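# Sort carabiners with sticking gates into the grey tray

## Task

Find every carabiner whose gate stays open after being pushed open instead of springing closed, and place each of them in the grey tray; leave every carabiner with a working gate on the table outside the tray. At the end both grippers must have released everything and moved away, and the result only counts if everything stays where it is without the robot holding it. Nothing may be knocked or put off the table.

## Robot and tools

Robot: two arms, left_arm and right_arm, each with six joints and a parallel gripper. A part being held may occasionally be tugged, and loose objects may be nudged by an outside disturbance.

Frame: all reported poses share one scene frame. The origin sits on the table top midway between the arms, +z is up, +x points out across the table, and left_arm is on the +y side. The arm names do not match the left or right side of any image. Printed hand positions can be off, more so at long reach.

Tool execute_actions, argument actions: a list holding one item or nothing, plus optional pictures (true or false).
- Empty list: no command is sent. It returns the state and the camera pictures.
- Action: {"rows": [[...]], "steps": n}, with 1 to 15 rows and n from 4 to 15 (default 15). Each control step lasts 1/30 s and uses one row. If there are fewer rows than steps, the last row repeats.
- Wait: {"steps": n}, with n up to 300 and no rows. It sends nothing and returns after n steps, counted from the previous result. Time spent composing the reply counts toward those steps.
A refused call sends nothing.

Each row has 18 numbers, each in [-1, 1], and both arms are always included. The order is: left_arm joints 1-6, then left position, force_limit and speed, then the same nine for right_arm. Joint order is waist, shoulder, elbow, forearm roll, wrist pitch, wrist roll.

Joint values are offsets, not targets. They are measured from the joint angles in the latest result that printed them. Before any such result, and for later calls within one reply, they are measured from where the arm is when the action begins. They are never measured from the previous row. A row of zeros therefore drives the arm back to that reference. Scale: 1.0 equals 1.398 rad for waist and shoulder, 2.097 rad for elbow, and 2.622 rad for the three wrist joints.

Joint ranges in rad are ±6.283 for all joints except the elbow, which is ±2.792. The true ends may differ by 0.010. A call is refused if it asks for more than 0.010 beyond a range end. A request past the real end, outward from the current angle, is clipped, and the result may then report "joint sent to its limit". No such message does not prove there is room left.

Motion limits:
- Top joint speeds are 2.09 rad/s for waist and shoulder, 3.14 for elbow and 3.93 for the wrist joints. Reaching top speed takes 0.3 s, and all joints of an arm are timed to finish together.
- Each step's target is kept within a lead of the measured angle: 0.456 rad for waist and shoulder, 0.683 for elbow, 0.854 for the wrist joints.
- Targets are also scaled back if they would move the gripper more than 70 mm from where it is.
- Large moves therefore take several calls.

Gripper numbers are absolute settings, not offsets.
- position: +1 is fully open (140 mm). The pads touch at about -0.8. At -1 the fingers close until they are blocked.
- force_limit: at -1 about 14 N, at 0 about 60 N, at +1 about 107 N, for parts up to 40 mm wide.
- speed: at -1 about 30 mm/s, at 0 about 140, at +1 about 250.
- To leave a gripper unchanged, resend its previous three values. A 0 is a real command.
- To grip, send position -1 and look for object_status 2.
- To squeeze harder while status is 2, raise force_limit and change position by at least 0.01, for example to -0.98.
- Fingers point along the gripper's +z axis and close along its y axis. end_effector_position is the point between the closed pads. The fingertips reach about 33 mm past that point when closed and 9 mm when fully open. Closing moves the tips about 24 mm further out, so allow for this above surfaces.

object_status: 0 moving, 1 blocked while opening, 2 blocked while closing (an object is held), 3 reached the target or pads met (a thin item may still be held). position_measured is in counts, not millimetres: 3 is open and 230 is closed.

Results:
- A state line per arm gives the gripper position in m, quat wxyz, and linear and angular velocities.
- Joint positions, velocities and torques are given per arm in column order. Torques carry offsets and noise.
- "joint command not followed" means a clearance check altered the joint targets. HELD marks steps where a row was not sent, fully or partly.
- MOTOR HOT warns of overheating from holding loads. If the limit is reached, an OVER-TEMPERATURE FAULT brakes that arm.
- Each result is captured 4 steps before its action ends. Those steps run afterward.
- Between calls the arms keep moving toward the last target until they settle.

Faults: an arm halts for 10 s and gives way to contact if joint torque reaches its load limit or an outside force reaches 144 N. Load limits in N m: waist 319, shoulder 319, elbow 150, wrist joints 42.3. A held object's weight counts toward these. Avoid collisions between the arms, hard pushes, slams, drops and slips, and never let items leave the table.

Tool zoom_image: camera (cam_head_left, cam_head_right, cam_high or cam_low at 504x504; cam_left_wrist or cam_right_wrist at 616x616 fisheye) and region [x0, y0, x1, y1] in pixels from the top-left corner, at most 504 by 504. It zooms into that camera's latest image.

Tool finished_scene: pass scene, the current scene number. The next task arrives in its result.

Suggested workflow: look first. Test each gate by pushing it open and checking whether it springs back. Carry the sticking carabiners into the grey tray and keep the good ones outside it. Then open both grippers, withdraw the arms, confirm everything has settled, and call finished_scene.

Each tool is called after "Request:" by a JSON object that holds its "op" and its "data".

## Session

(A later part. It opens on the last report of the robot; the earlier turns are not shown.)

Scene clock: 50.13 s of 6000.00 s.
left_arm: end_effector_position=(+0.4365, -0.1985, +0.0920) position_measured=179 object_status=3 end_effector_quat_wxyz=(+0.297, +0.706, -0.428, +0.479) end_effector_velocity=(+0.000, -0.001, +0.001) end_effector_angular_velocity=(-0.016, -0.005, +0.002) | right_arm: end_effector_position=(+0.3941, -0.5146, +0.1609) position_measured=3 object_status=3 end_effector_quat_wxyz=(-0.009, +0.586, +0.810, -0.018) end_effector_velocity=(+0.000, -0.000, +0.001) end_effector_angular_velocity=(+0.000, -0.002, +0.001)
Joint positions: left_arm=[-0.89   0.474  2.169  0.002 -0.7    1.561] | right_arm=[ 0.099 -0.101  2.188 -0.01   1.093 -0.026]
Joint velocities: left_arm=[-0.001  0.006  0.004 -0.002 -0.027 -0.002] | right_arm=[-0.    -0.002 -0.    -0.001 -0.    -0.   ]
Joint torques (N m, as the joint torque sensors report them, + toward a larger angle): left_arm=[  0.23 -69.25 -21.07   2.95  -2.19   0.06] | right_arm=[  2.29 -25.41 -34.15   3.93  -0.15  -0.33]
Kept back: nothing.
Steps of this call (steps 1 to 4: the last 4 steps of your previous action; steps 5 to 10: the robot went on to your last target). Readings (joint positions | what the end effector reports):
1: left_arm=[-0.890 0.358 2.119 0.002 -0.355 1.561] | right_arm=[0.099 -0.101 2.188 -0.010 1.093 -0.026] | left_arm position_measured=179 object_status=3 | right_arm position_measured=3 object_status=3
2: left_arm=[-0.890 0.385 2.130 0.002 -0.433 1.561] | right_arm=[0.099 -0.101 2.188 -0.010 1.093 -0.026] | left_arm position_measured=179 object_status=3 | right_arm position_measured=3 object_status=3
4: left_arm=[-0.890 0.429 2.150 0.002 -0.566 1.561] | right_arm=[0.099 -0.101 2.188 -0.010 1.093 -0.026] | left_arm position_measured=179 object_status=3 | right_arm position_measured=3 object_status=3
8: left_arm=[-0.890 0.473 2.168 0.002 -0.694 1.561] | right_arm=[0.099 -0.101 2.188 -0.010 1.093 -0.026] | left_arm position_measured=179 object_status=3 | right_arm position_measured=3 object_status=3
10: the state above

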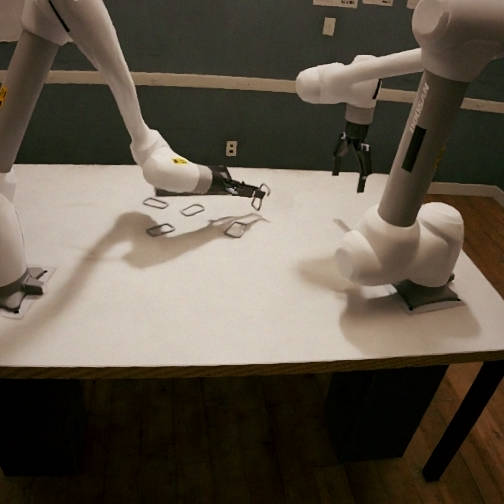

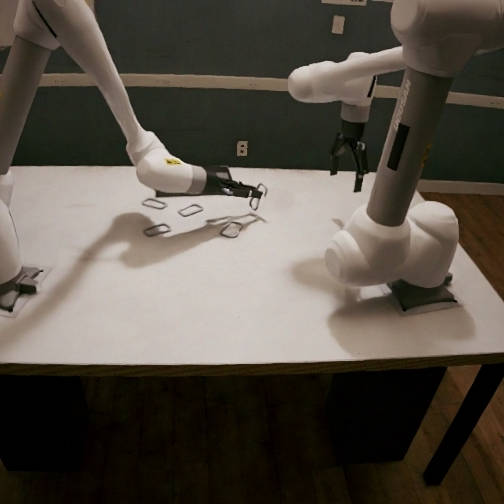

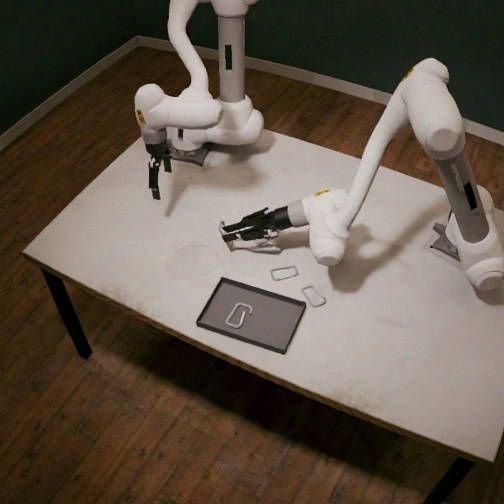

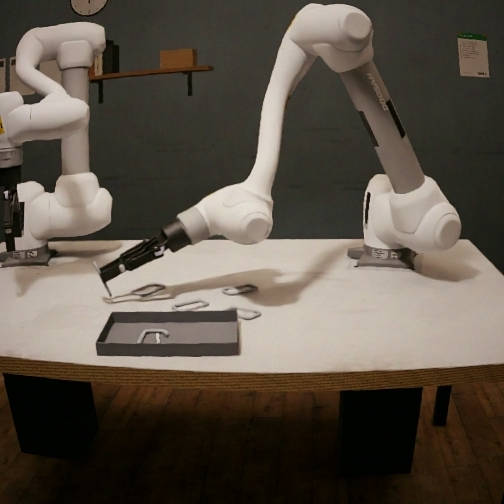

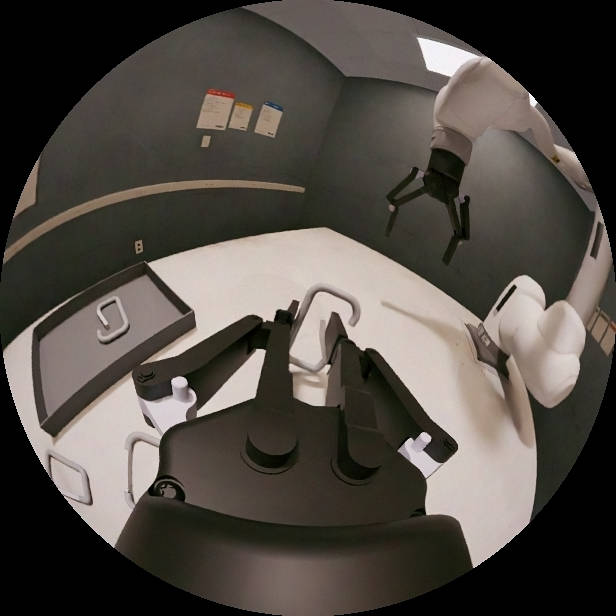

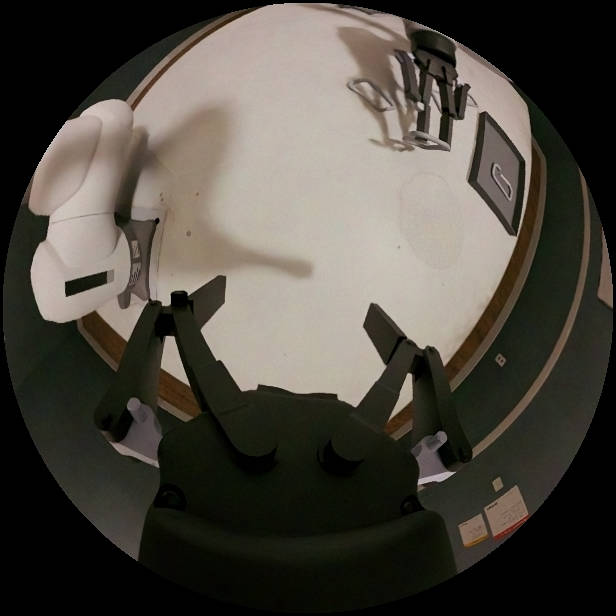

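Request:
{"op": "execute_actions", "data": {"actions": [{"rows":[[0,0.04,0.0015,0,-0.022,0,-0.4,-0.3,0,0,0,0,0,0,0,1,0,0],[0,0.04,0.0015,0,-0.022,0,-0.4,-0.3,0,0,0,0,0,0,0,1,0,0],[0,0.04,0.0015,0,-0.022,0,-0.4,-0.3,0,0,0,0,0,0,0,1,0,0],[0,0.04,0.0015,0,-0.022,0,-0.4,-0.3,0,0,0,0,0,0,0,1,0,0],[0,0.05,0.002,0,-0.028,0,-0.4,-0.3,0,0,0,0,0,0,0,1,0,0],[0,0.05,0.002,0,-0.028,0,-0.4,-0.3,0,0,0,0,0,0,0,1,0,0],[0,0.05,0.002,0,-0.028,0,-0.4,-0.3,0,0,0,0,0,0,0,1,0,0],[0,0.0637,0.0025,0,-0.0357,0,-0.4,-0.3,0,0,0,0,0,0,0,1,0,0]],"steps":15}], "pictures": false}}

Request:
{"op": "execute_actions", "data": {"actions": [{"steps":6}], "pictures": true}}

Request:
{"op": "zoom_image", "data": {"camera": "cam_left_wrist", "region": [220,220,440,420]}}

Scene clock: 50.83 s of 6000.00 s.
left_arm: end_effector_position=(+0.4367, -0.1989, +0.0458) position_measured=179 object_status=3 end_effector_quat_wxyz=(+0.297, +0.706, -0.429, +0.479) end_effector_velocity=(-0.002, +0.001, -0.078) end_effector_angular_velocity=(+0.003, +0.002, -0.002) | right_arm: end_effector_position=(+0.3941, -0.5146, +0.1609) position_measured=3 object_status=3 end_effector_quat_wxyz=(-0.009, +0.586, +0.810, -0.018) end_effector_velocity=(-0.000, +0.000, +0.000) end_effector_angular_velocity=(+0.000, -0.000, +0.000)
Joint positions: left_arm=[-0.89   0.556  2.174  0.002 -0.785  1.561] | right_arm=[ 0.099 -0.101  2.188 -0.01   1.093 -0.026]
Joint velocities: left_arm=[-0.001  0.137  0.007  0.001 -0.14  -0.001] | right_arm=[ 0.001 -0.    -0.     0.     0.     0.   ]
Joint torques (N m, as the joint torque sensors report them, + toward a larger angle): left_arm=[  1.01 -83.41 -20.16   2.5   -2.57  -0.04] | right_arm=[  2.55 -25.82 -34.2    3.93  -0.33  -0.49]
Steps of this call (steps 1 to 10: the robot went on to your last target; steps 11 to 21: the first 11 steps of this action). Readings (joint positions | what the end effector reports):
11: left_arm=[-0.890 0.475 2.169 0.002 -0.702 1.561] | right_arm=[0.099 -0.101 2.188 -0.010 1.093 -0.026] | left_arm position_measured=179 object_status=3 | right_arm position_measured=3 object_status=3
12: left_arm=[-0.890 0.479 2.170 0.002 -0.706 1.561] | right_arm=[0.099 -0.101 2.188 -0.010 1.093 -0.026] | left_arm position_measured=179 object_status=3 | right_arm position_measured=3 object_status=3
14: left_arm=[-0.890 0.504 2.171 0.002 -0.731 1.561] | right_arm=[0.099 -0.101 2.188 -0.010 1.093 -0.026] | left_arm position_measured=179 object_status=3 | right_arm position_measured=3 object_status=3
18: left_arm=[-0.890 0.537 2.173 0.002 -0.766 1.561] | right_arm=[0.099 -0.101 2.188 -0.010 1.093 -0.026] | left_arm position_measured=179 object_status=3 | right_arm position_measured=3 object_status=3
21: the state above

Scene clock: 51.03 s of 6000.00 s.
left_arm: end_effector_position=(+0.4366, -0.1989, +0.0417) position_measured=179 object_status=3 end_effector_quat_wxyz=(+0.297, +0.706, -0.428, +0.479) end_effector_velocity=(+0.001, +0.000, -0.003) end_effector_angular_velocity=(-0.000, -0.000, +0.001) | right_arm: end_effector_position=(+0.3941, -0.5146, +0.1609) position_measured=3 object_status=3 end_effector_quat_wxyz=(-0.009, +0.586, +0.810, -0.018) end_effector_velocity=(-0.000, -0.000, -0.000) end_effector_angular_velocity=(-0.000, +0.000, -0.000)
Joint positions: left_arm=[-0.89   0.563  2.174  0.002 -0.793  1.561] | right_arm=[ 0.099 -0.101  2.188 -0.01   1.093 -0.026]
Joint velocities: left_arm=[ 0.001  0.005  0.    -0.    -0.006  0.   ] | right_arm=[ 0. -0.  0. -0.  0.  0.]
Joint torques (N m, as the joint torque sensors report them, + toward a larger angle): left_arm=[ -0.57 -73.66 -17.16   2.55  -1.73   0.02] | right_arm=[  3.6  -25.1  -33.95   3.73  -0.13  -0.41]
Kept back: nothing.
Steps of this call (steps 1 to 4: the last 4 steps of your previous action; steps 5 to 6: the robot went on to your last target). Readings (joint positions | what the end effector reports):
1: left_arm=[-0.890 0.559 2.174 0.002 -0.789 1.561] | right_arm=[0.099 -0.101 2.188 -0.010 1.093 -0.026] | left_arm position_measured=179 object_status=3 | right_arm position_measured=3 object_status=3
2: left_arm=[-0.890 0.561 2.174 0.002 -0.791 1.561] | right_arm=[0.099 -0.101 2.188 -0.010 1.093 -0.026] | left_arm position_measured=179 object_status=3 | right_arm position_measured=3 object_status=3
4: left_arm=[-0.890 0.562 2.174 0.002 -0.793 1.561] | right_arm=[0.099 -0.101 2.188 -0.010 1.093 -0.026] | left_arm position_measured=179 object_status=3 | right_arm position_measured=3 object_status=3
6: the state above

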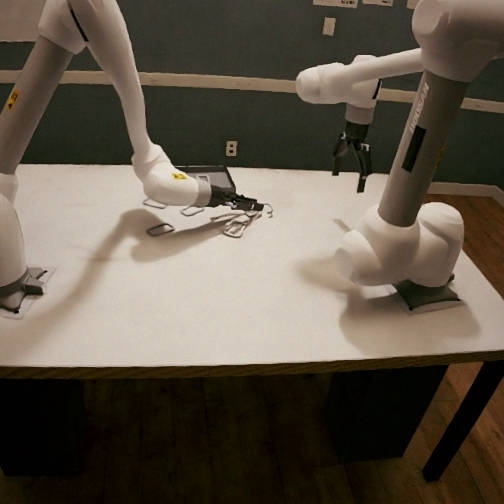

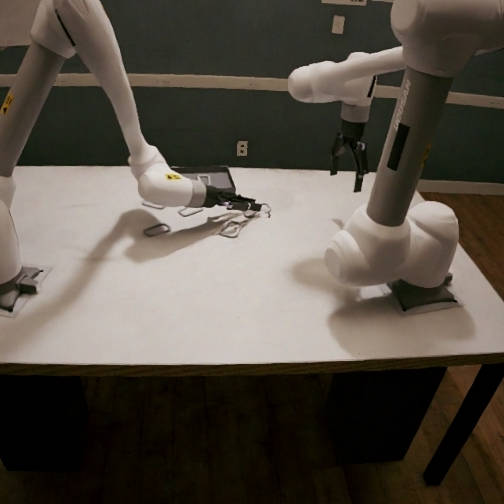

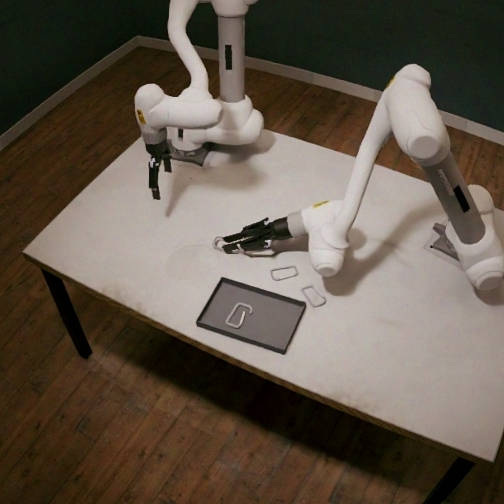

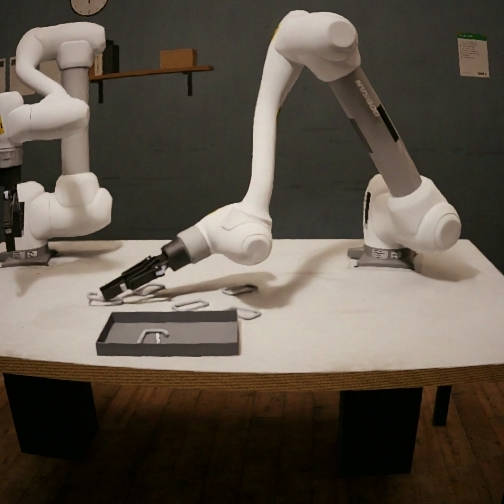

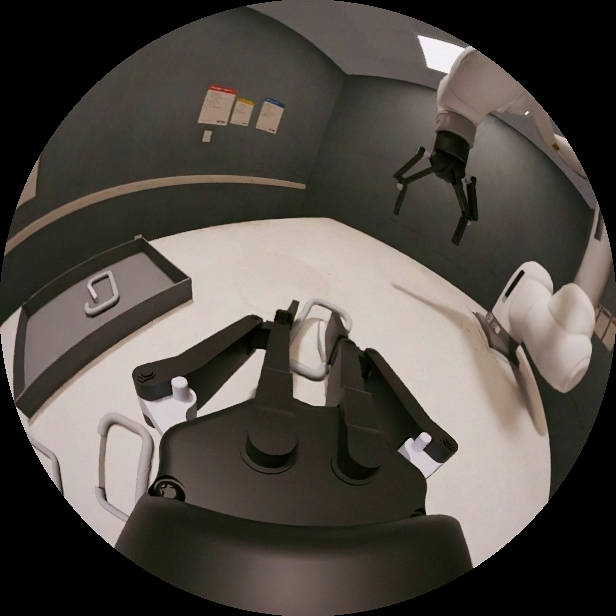

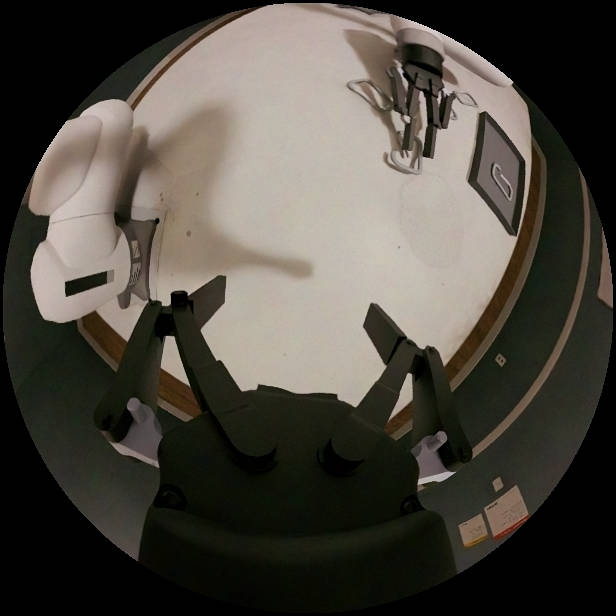

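Region (220, 220, 440, 420) of cam_left_wrist's 616x616 image, scaled by 2.291, with more detail than that image has; it fills the top 458 rows of this view, and the rest is white.

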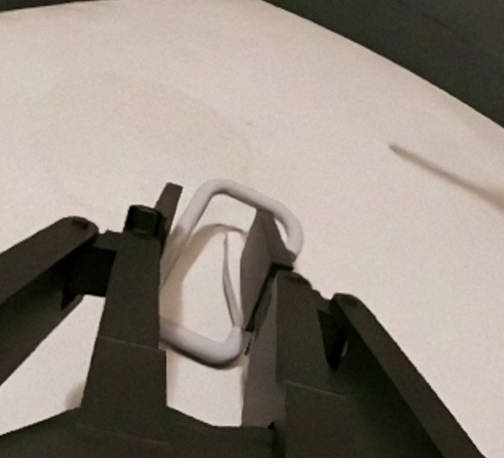

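Request:
{"op": "execute_actions", "data": {"actions": [{"rows":[[0,0.002,0,0,-0.001,0,0.25,-0.3,0,0,0,0,0,0,0,1,0,0]],"steps":15}], "pictures": false}}

Request:
{"op": "execute_actions", "data": {"actions": [{"steps":8}], "pictures": true}}

Request:
{"op": "zoom_image", "data": {"camera": "cam_left_wrist", "region": [220,220,440,420]}}

Scene clock: 51.73 s of 6000.00 s.
left_arm: end_effector_position=(+0.4366, -0.1988, +0.0401) position_measured=108 object_status=0 end_effector_quat_wxyz=(+0.297, +0.706, -0.429, +0.479) end_effector_velocity=(+0.000, +0.000, -0.001) end_effector_angular_velocity=(+0.002, -0.001, -0.000) | right_arm: end_effector_position=(+0.3941, -0.5146, +0.1609) position_measured=3 object_status=3 end_effector_quat_wxyz=(-0.009, +0.586, +0.810, -0.018) end_effector_velocity=(+0.000, -0.000, -0.000) end_effector_angular_velocity=(-0.000, +0.000, +0.001)
Joint positions: left_arm=[-0.89   0.566  2.174  0.002 -0.796  1.561] | right_arm=[ 0.099 -0.101  2.188 -0.01   1.093 -0.026]
Joint velocities: left_arm=[ 0.001  0.001  0.     0.    -0.     0.002] | right_arm=[-0.     0.001 -0.    -0.    -0.    -0.001]
Joint torques (N m, as the joint torque sensors report them, + toward a larger angle): left_arm=[  0.06 -73.86 -17.4    2.44  -2.15  -0.06] | right_arm=[  3.41 -26.82 -34.21   3.73  -0.15  -0.51]
Steps of this call (steps 1 to 10: the robot went on to your last target; steps 11 to 21: the first 11 steps of this action). Readings (joint positions | what the end effector reports):
11: left_arm=[-0.890 0.563 2.174 0.002 -0.794 1.561] | right_arm=[0.099 -0.101 2.188 -0.010 1.093 -0.026] | left_arm position_measured=179 object_status=0 | right_arm position_measured=3 object_status=3
12: left_arm=[-0.890 0.564 2.174 0.002 -0.794 1.561] | right_arm=[0.099 -0.101 2.188 -0.010 1.093 -0.026] | left_arm position_measured=176 object_status=0 | right_arm position_measured=3 object_status=3
14: left_arm=[-0.890 0.565 2.174 0.002 -0.795 1.561] | right_arm=[0.099 -0.101 2.188 -0.010 1.093 -0.026] | left_arm position_measured=161 object_status=0 | right_arm position_measured=3 object_status=3
18: left_arm=[-0.890 0.566 2.174 0.002 -0.796 1.561] | right_arm=[0.099 -0.101 2.188 -0.010 1.093 -0.026] | left_arm position_measured=131 object_status=0 | right_arm position_measured=3 object_status=3
21: the state above

Scene clock: 52.00 s of 6000.00 s.
left_arm: end_effector_position=(+0.4366, -0.1988, +0.0401) position_measured=98 object_status=3 end_effector_quat_wxyz=(+0.297, +0.706, -0.429, +0.479) end_effector_velocity=(+0.001, +0.000, -0.000) end_effector_angular_velocity=(-0.000, +0.001, +0.001) | right_arm: end_effector_position=(+0.3941, -0.5146, +0.1609) position_measured=3 object_status=3 end_effector_quat_wxyz=(-0.009, +0.586, +0.810, -0.018) end_effector_velocity=(+0.000, +0.000, +0.001) end_effector_angular_velocity=(+0.000, -0.001, +0.001)
Joint positions: left_arm=[-0.89   0.566  2.174  0.002 -0.796  1.561] | right_arm=[ 0.099 -0.101  2.188 -0.01   1.093 -0.026]
Joint velocities: left_arm=[ 0.001  0.001 -0.    -0.     0.    -0.001] | right_arm=[ 0.    -0.001 -0.     0.     0.    -0.   ]
Joint torques (N m, as the joint torque sensors report them, + toward a larger angle): left_arm=[ -0.33 -73.12 -17.61   2.55  -2.2    0.1 ] | right_arm=[  3.57 -24.31 -35.06   3.79  -0.47  -0.31]
Kept back: nothing.
Steps of this call (steps 1 to 4: the last 4 steps of your previous action; steps 5 to 8: the robot went on to your last target). Readings (joint positions | what the end effector reports):
1: left_arm=[-0.890 0.566 2.174 0.002 -0.796 1.561] | right_arm=[0.099 -0.101 2.188 -0.010 1.093 -0.026] | left_arm position_measured=101 object_status=0 | right_arm position_measured=3 object_status=3
2: left_arm=[-0.890 0.566 2.174 0.002 -0.796 1.561] | right_arm=[0.099 -0.101 2.188 -0.010 1.093 -0.026] | left_arm position_measured=98 object_status=0 | right_arm position_measured=3 object_status=3
4: left_arm=[-0.890 0.566 2.174 0.002 -0.796 1.561] | right_arm=[0.099 -0.101 2.188 -0.010 1.093 -0.026] | left_arm position_measured=98 object_status=0 | right_arm position_measured=3 object_status=3
8: the state above

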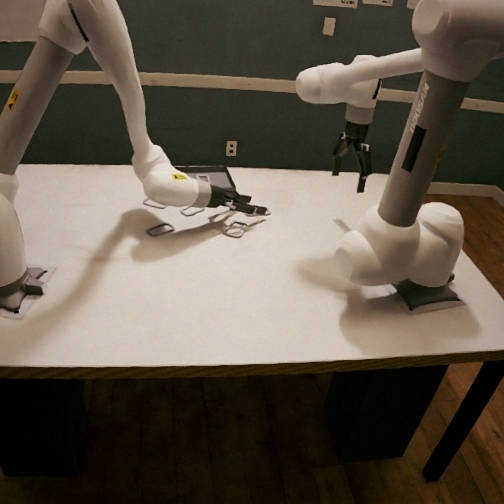

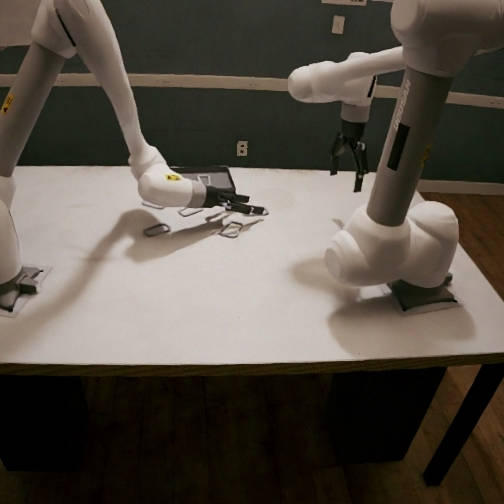

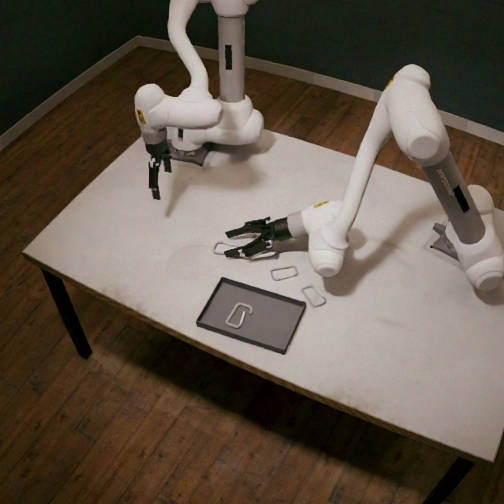

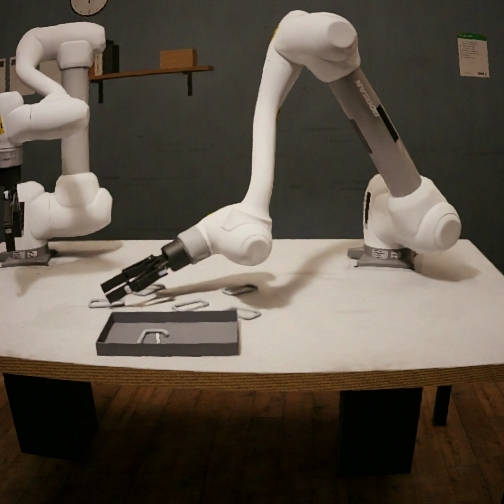

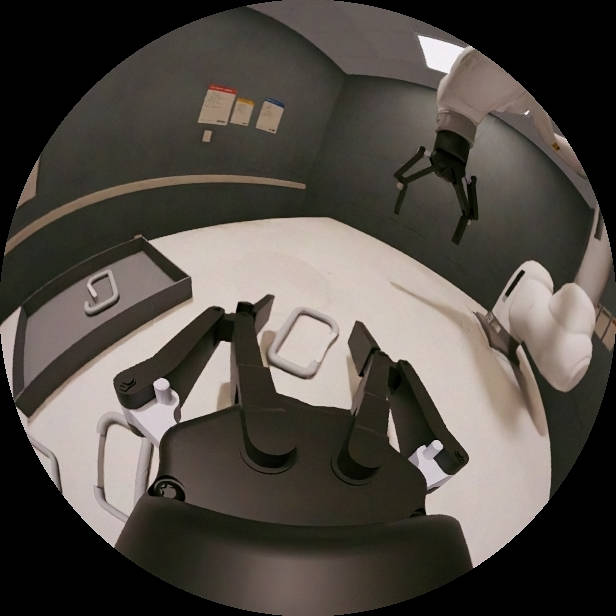

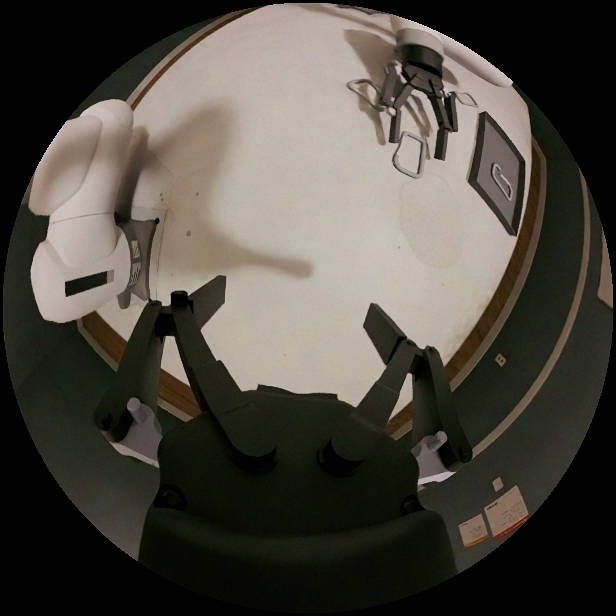

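Region (220, 220, 440, 420) of cam_left_wrist's 616x616 image, scaled by 2.291, with more detail than that image has; it fills the top 458 rows of this view, and the rest is white.

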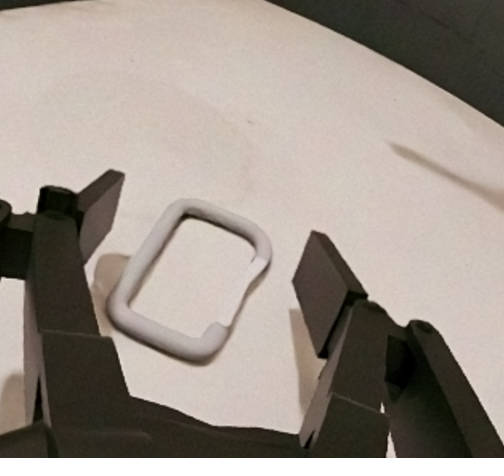

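Request:
{"op": "execute_actions", "data": {"actions": [{"rows":[[0,-0.304,-0.071,0,0.24,0,0.1,0,0,0,0,0,0,0,0,1,0,0]],"steps":15}], "pictures": false}}

Request:
{"op": "execute_actions", "data": {"actions": [{"steps":4}], "pictures": false}}

Scene clock: 54.00 s of 6000.00 s.
left_arm: end_effector_position=(+0.4439, -0.2127, +0.1572) position_measured=117 object_status=0 end_effector_quat_wxyz=(+0.291, +0.712, -0.432, +0.471) end_effector_velocity=(+0.002, -0.002, +0.400) end_effector_angular_velocity=(+0.072, +0.034, +0.001) | right_arm: end_effector_position=(+0.3941, -0.5146, +0.1609) position_measured=3 object_status=3 end_effector_quat_wxyz=(-0.009, +0.586, +0.810, -0.018) end_effector_velocity=(-0.000, +0.000, +0.000) end_effector_angular_velocity=(+0.001, -0.000, -0.000)
Joint positions: left_arm=[-0.89   0.377  2.108  0.002 -0.518  1.561] | right_arm=[ 0.099 -0.101  2.188 -0.01   1.093 -0.026]
Joint velocities: left_arm=[ 0.001 -0.616 -0.215  0.     0.911  0.   ] | right_arm=[ 0.    -0.001  0.     0.001  0.     0.   ]
Joint torques (N m, as the joint torque sensors report them, + toward a larger angle): left_arm=[ -0.17 -64.98 -24.56   3.36  -2.     0.02] | right_arm=[  3.54 -26.6  -33.64   3.72  -0.17  -0.6 ]
Steps of this call (steps 1 to 15: the robot went on to your last target; steps 16 to 49: nothing new was sent; steps 50 to 60: the first 11 steps of this action). Readings (joint positions | what the end effector reports):
50: left_arm=[-0.890 0.566 2.174 0.002 -0.796 1.561] | right_arm=[0.099 -0.101 2.188 -0.010 1.093 -0.026] | left_arm position_measured=98 object_status=0 | right_arm position_measured=3 object_status=3
51: left_arm=[-0.890 0.563 2.173 0.002 -0.791 1.561] | right_arm=[0.099 -0.101 2.188 -0.010 1.093 -0.026] | left_arm position_measured=100 object_status=0 | right_arm position_measured=3 object_status=3
53: left_arm=[-0.890 0.533 2.163 0.002 -0.747 1.561] | right_arm=[0.099 -0.101 2.188 -0.010 1.093 -0.026] | left_arm position_measured=114 object_status=0 | right_arm position_measured=3 object_status=3
57: left_arm=[-0.890 0.440 2.130 0.002 -0.611 1.561] | right_arm=[0.099 -0.101 2.188 -0.010 1.093 -0.026] | left_arm position_measured=117 object_status=0 | right_arm position_measured=3 object_status=3
60: the state above

Scene clock: 54.13 s of 6000.00 s.
left_arm: end_effector_position=(+0.4428, -0.2104, +0.2113) position_measured=117 object_status=3 end_effector_quat_wxyz=(+0.289, +0.714, -0.434, +0.467) end_effector_velocity=(-0.019, +0.036, +0.401) end_effector_angular_velocity=(+0.068, +0.035, +0.001) | right_arm: end_effector_position=(+0.3941, -0.5146, +0.1609) position_measured=3 object_status=3 end_effector_quat_wxyz=(-0.009, +0.586, +0.810, -0.018) end_effector_velocity=(+0.000, +0.000, -0.001) end_effector_angular_velocity=(-0.000, +0.002, -0.001)
Joint positions: left_arm=[-0.89   0.295  2.079  0.002 -0.395  1.561] | right_arm=[ 0.099 -0.101  2.188 -0.01   1.093 -0.026]
Joint velocities: left_arm=[-0.001 -0.603 -0.21  -0.001  0.89  -0.001] | right_arm=[-0.     0.002 -0.     0.    -0.     0.001]
Joint torques (N m, as the joint torque sensors report them, + toward a larger angle): left_arm=[  0.49 -62.14 -29.92   3.66  -2.09  -0.02] | right_arm=[  4.52 -25.67 -34.45   4.01  -0.23  -0.51]
Kept back: nothing.
Steps of this call (steps 1 to 4: the last 4 steps of your previous action). Readings (joint positions | what the end effector reports):
1: left_arm=[-0.890 0.357 2.101 0.002 -0.487 1.561] | right_arm=[0.099 -0.101 2.188 -0.010 1.093 -0.026] | left_arm position_measured=117 object_status=0 | right_arm position_measured=3 object_status=3
2: left_arm=[-0.890 0.336 2.094 0.002 -0.456 1.561] | right_arm=[0.099 -0.101 2.188 -0.010 1.093 -0.026] | left_arm position_measured=117 object_status=0 | right_arm position_measured=3 object_status=3
4: the state above

Request:
{"op": "execute_actions", "data": {"actions": [{"rows":[[-0.075,0.1156,-0.2227,0,0.56,-0.36,0.1,0,0,0,0,0,0,0,0,1,0,0]],"steps":15}], "pictures": false}}

Request:
{"op": "execute_actions", "data": {"actions": [{"steps":20}], "pictures": true}}

Request:
{"op": "zoom_image", "data": {"camera": "cam_left_wrist", "region": [200,200,440,420]}}

Scene clock: 54.70 s of 6000.00 s.
left_arm: end_effector_position=(+0.4097, -0.2291, +0.2190) position_measured=117 object_status=3 end_effector_quat_wxyz=(+0.262, +0.862, -0.339, +0.271) end_effector_velocity=(-0.136, +0.020, -0.353) end_effector_angular_velocity=(+0.988, +1.366, +0.726) | right_arm: end_effector_position=(+0.3941, -0.5146, +0.1609) position_measured=3 object_status=3 end_effector_quat_wxyz=(-0.009, +0.586, +0.810, -0.018) end_effector_velocity=(-0.000, -0.000, -0.001) end_effector_angular_velocity=(+0.000, +0.001, +0.000)
Joint positions: left_arm=[-0.934  0.271  1.85   0.002  0.248  1.175] | right_arm=[ 0.099 -0.101  2.188 -0.01   1.093 -0.026]
Joint velocities: left_arm=[-0.133  0.398 -0.509 -0.     1.578 -1.195] | right_arm=[-0.     0.001  0.001  0.    -0.    -0.001]
Joint torques (N m, as the joint torque sensors report them, + toward a larger angle): left_arm=[  0.18 -65.47 -33.51   4.49  -1.47   0.02] | right_arm=[  3.92 -24.32 -34.97   3.84  -0.02  -0.27]
Steps of this call (steps 1 to 6: the robot went on to your last target; steps 7 to 17: the first 11 steps of this action). Readings (joint positions | what the end effector reports):
7: left_arm=[-0.890 0.163 2.033 0.002 -0.199 1.561] | right_arm=[0.099 -0.101 2.188 -0.010 1.093 -0.026] | left_arm position_measured=117 object_status=3 | right_arm position_measured=3 object_status=3
8: left_arm=[-0.890 0.153 2.026 0.002 -0.175 1.555] | right_arm=[0.099 -0.101 2.188 -0.010 1.093 -0.026] | left_arm position_measured=117 object_status=3 | right_arm position_measured=3 object_status=3
10: left_arm=[-0.897 0.157 1.994 0.002 -0.097 1.502] | right_arm=[0.099 -0.101 2.188 -0.010 1.093 -0.026] | left_arm position_measured=117 object_status=3 | right_arm position_measured=3 object_status=3
14: left_arm=[-0.920 0.229 1.906 0.002 0.093 1.304] | right_arm=[0.099 -0.101 2.188 -0.010 1.093 -0.026] | left_arm position_measured=117 object_status=3 | right_arm position_measured=3 object_status=3
17: the state above

Scene clock: 55.37 s of 6000.00 s.
left_arm: end_effector_position=(+0.3224, -0.1490, +0.1094) position_measured=117 object_status=3 end_effector_quat_wxyz=(+0.000, +0.992, -0.125, +0.001) end_effector_velocity=(-0.002, +0.002, -0.000) end_effector_angular_velocity=(+0.013, +0.004, +0.006) | right_arm: end_effector_position=(+0.3941, -0.5146, +0.1609) position_measured=3 object_status=3 end_effector_quat_wxyz=(-0.009, +0.586, +0.810, -0.018) end_effector_velocity=(+0.000, -0.000, -0.000) end_effector_angular_velocity=(-0.000, +0.000, -0.000)
Joint positions: left_arm=[-0.995  0.456  1.613  0.002  1.072  0.618] | right_arm=[ 0.099 -0.101  2.188 -0.01   1.093 -0.026]
Joint velocities: left_arm=[-0.002  0.003 -0.004  0.001  0.015 -0.008] | right_arm=[-0.     0.001 -0.    -0.    -0.     0.   ]
Joint torques (N m, as the joint torque sensors report them, + toward a larger angle): left_arm=[ -0.63 -81.37 -33.73   4.7    0.15   0.38] | right_arm=[  3.57 -25.4  -35.09   4.1    0.15  -0.3 ]
Kept back: nothing.
Steps of this call (steps 1 to 4: the last 4 steps of your previous action; steps 5 to 20: the robot went on to your last target). Readings (joint positions | what the end effector reports):
1: left_arm=[-0.938 0.284 1.834 0.002 0.301 1.135] | right_arm=[0.099 -0.101 2.188 -0.010 1.093 -0.026] | left_arm position_measured=117 object_status=3 | right_arm position_measured=3 object_status=3
2: left_arm=[-0.942 0.297 1.817 0.002 0.356 1.097] | right_arm=[0.099 -0.101 2.188 -0.010 1.093 -0.026] | left_arm position_measured=117 object_status=3 | right_arm position_measured=3 object_status=3
4: left_arm=[-0.951 0.322 1.785 0.002 0.468 1.022] | right_arm=[0.099 -0.101 2.188 -0.010 1.093 -0.026] | left_arm position_measured=117 object_status=3 | right_arm position_measured=3 object_status=3
8: left_arm=[-0.968 0.374 1.718 0.002 0.704 0.864] | right_arm=[0.099 -0.101 2.188 -0.010 1.093 -0.026] | left_arm position_measured=117 object_status=3 | right_arm position_measured=3 object_status=3
20: the state above

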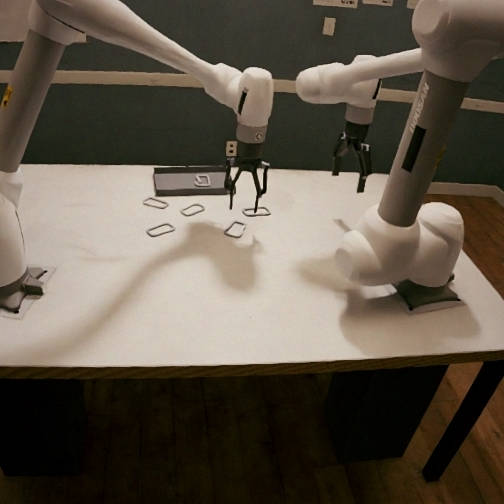

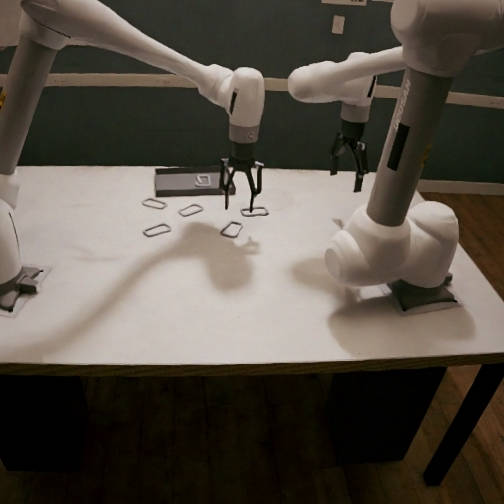

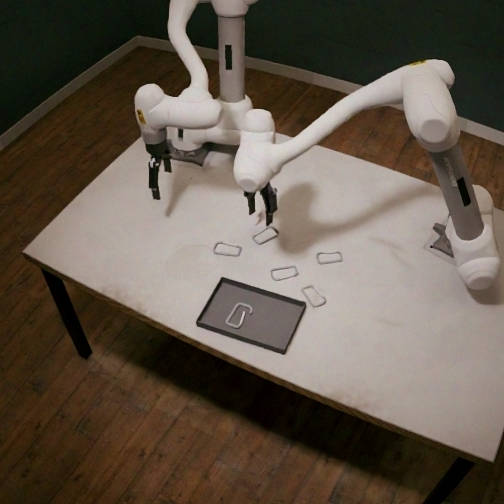

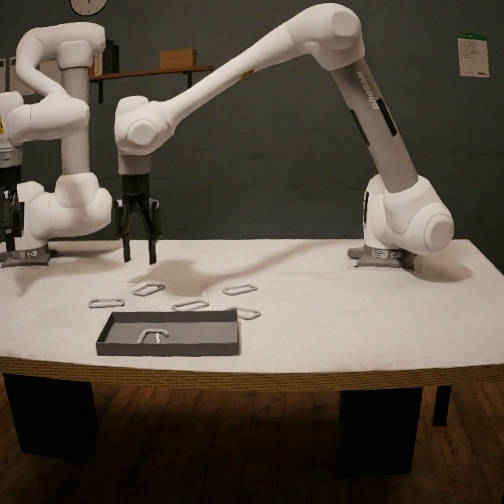

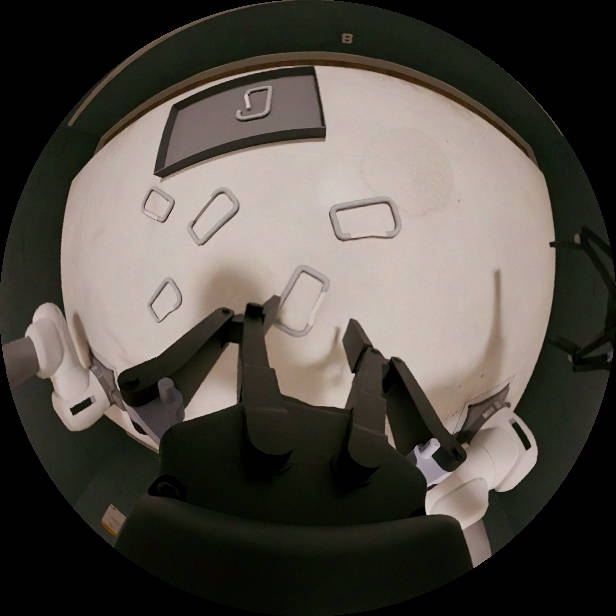

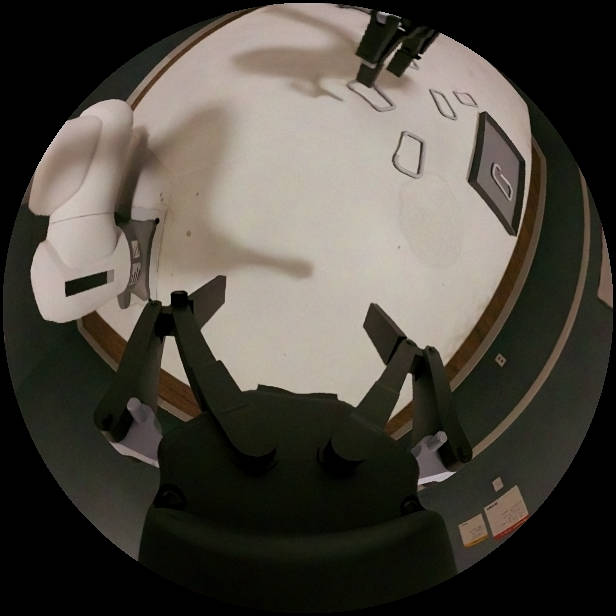

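Region (200, 200, 440, 420) of cam_left_wrist's 616x616 image, scaled by 2.100, with more detail than that image has; it fills the top 462 rows of this view, and the rest is white.

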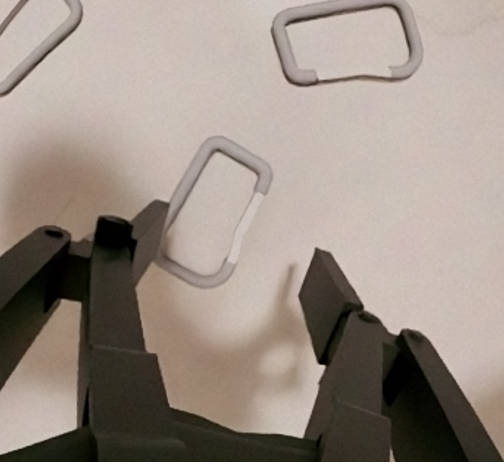

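Request:
{"op": "execute_actions", "data": {"actions": [{"rows":[[0.0025,-0.0044,0.0444,0,-0.033,0.031,0.1,0,0,0,0,0,0,0,0,1,0,0]],"steps":14}], "pictures": true}}

Request:
{"op": "zoom_image", "data": {"camera": "cam_left_wrist", "region": [220,220,420,400]}}

Scene clock: 56.07 s of 6000.00 s.
left_arm: end_effector_position=(+0.3145, -0.1218, +0.0701) position_measured=117 object_status=3 end_effector_quat_wxyz=(-0.000, +0.987, -0.163, +0.001) end_effector_velocity=(-0.003, +0.007, -0.010) end_effector_angular_velocity=(+0.001, +0.001, -0.019) | right_arm: end_effector_position=(+0.3941, -0.5146, +0.1609) position_measured=3 object_status=3 end_effector_quat_wxyz=(-0.009, +0.586, +0.810, -0.018) end_effector_velocity=(+0.000, +0.000, +0.000) end_effector_angular_velocity=(+0.001, -0.000, +0.000)
Joint positions: left_arm=[-0.991  0.45   1.704  0.002  0.987  0.698] | right_arm=[ 0.099 -0.101  2.188 -0.01   1.093 -0.026]
Joint velocities: left_arm=[-0.    -0.001  0.023 -0.001 -0.021  0.019] | right_arm=[ 0.     0.    -0.001  0.001  0.    -0.   ]
Joint torques (N m, as the joint torque sensors report them, + toward a larger angle): left_arm=[  0.41 -78.97 -33.16   4.58   0.29  -0.08] | right_arm=[  1.77 -25.66 -34.3    4.07  -0.06  -0.12]
Steps of this call (steps 1 to 11: the robot went on to your last target; steps 12 to 21: the first 10 steps of this action). Readings (joint positions | what the end effector reports):
12: left_arm=[-0.995 0.457 1.612 0.002 1.073 0.617] | right_arm=[0.099 -0.101 2.188 -0.010 1.093 -0.026] | left_arm position_measured=117 object_status=3 | right_arm position_measured=3 object_status=3
13: left_arm=[-0.995 0.456 1.616 0.002 1.069 0.620] | right_arm=[0.099 -0.101 2.188 -0.010 1.093 -0.026] | left_arm position_measured=117 object_status=3 | right_arm position_measured=3 object_status=3
15: left_arm=[-0.994 0.454 1.655 0.002 1.033 0.654] | right_arm=[0.099 -0.101 2.188 -0.010 1.093 -0.026] | left_arm position_measured=117 object_status=3 | right_arm position_measured=3 object_status=3
19: left_arm=[-0.992 0.451 1.702 0.002 0.989 0.695] | right_arm=[0.099 -0.101 2.188 -0.010 1.093 -0.026] | left_arm position_measured=117 object_status=3 | right_arm position_measured=3 object_status=3
21: the state above

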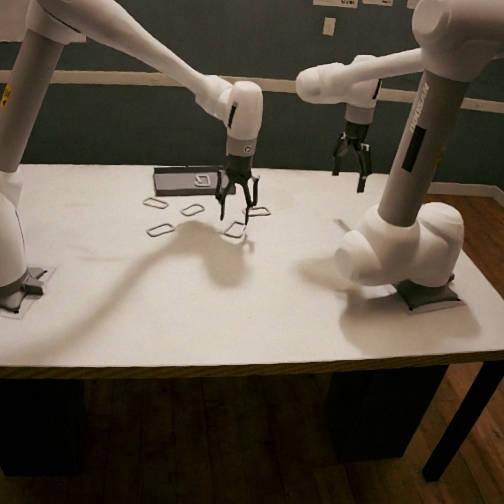

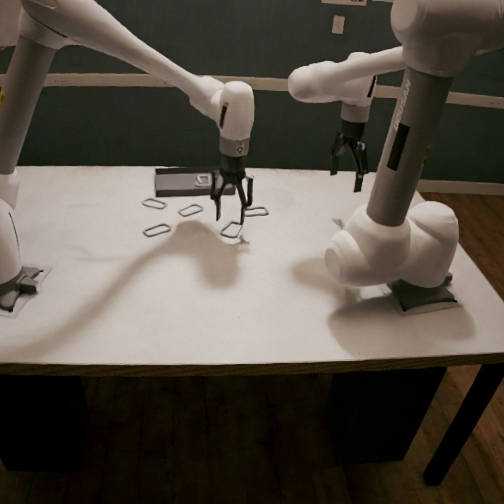

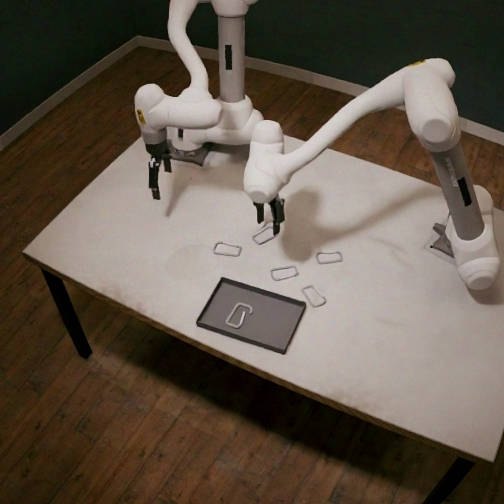

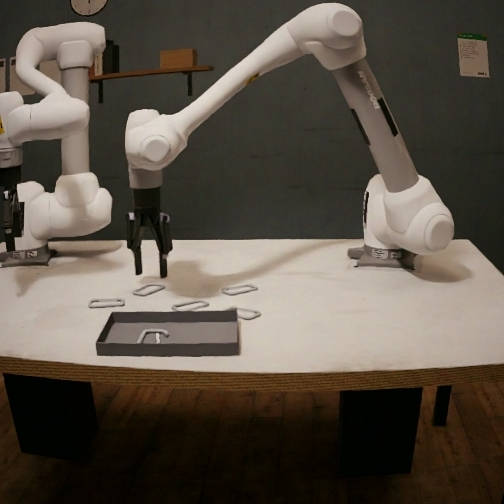

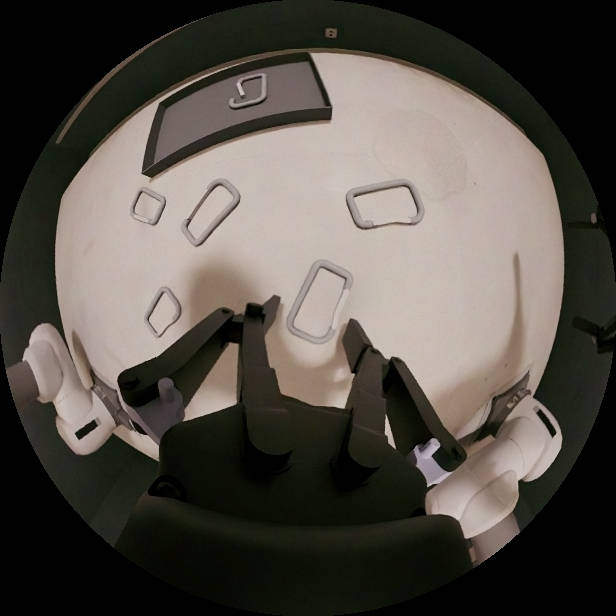

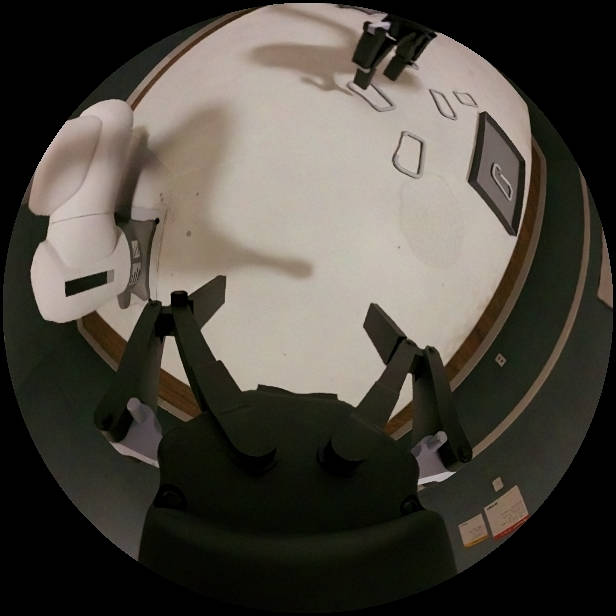

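Region (220, 220, 420, 400) of cam_left_wrist's 616x616 image, scaled by 2.520, with more detail than that image has; it fills the top 454 rows of this view, and the rest is white.

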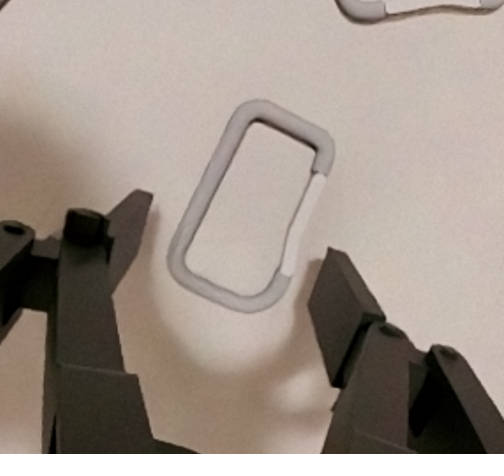

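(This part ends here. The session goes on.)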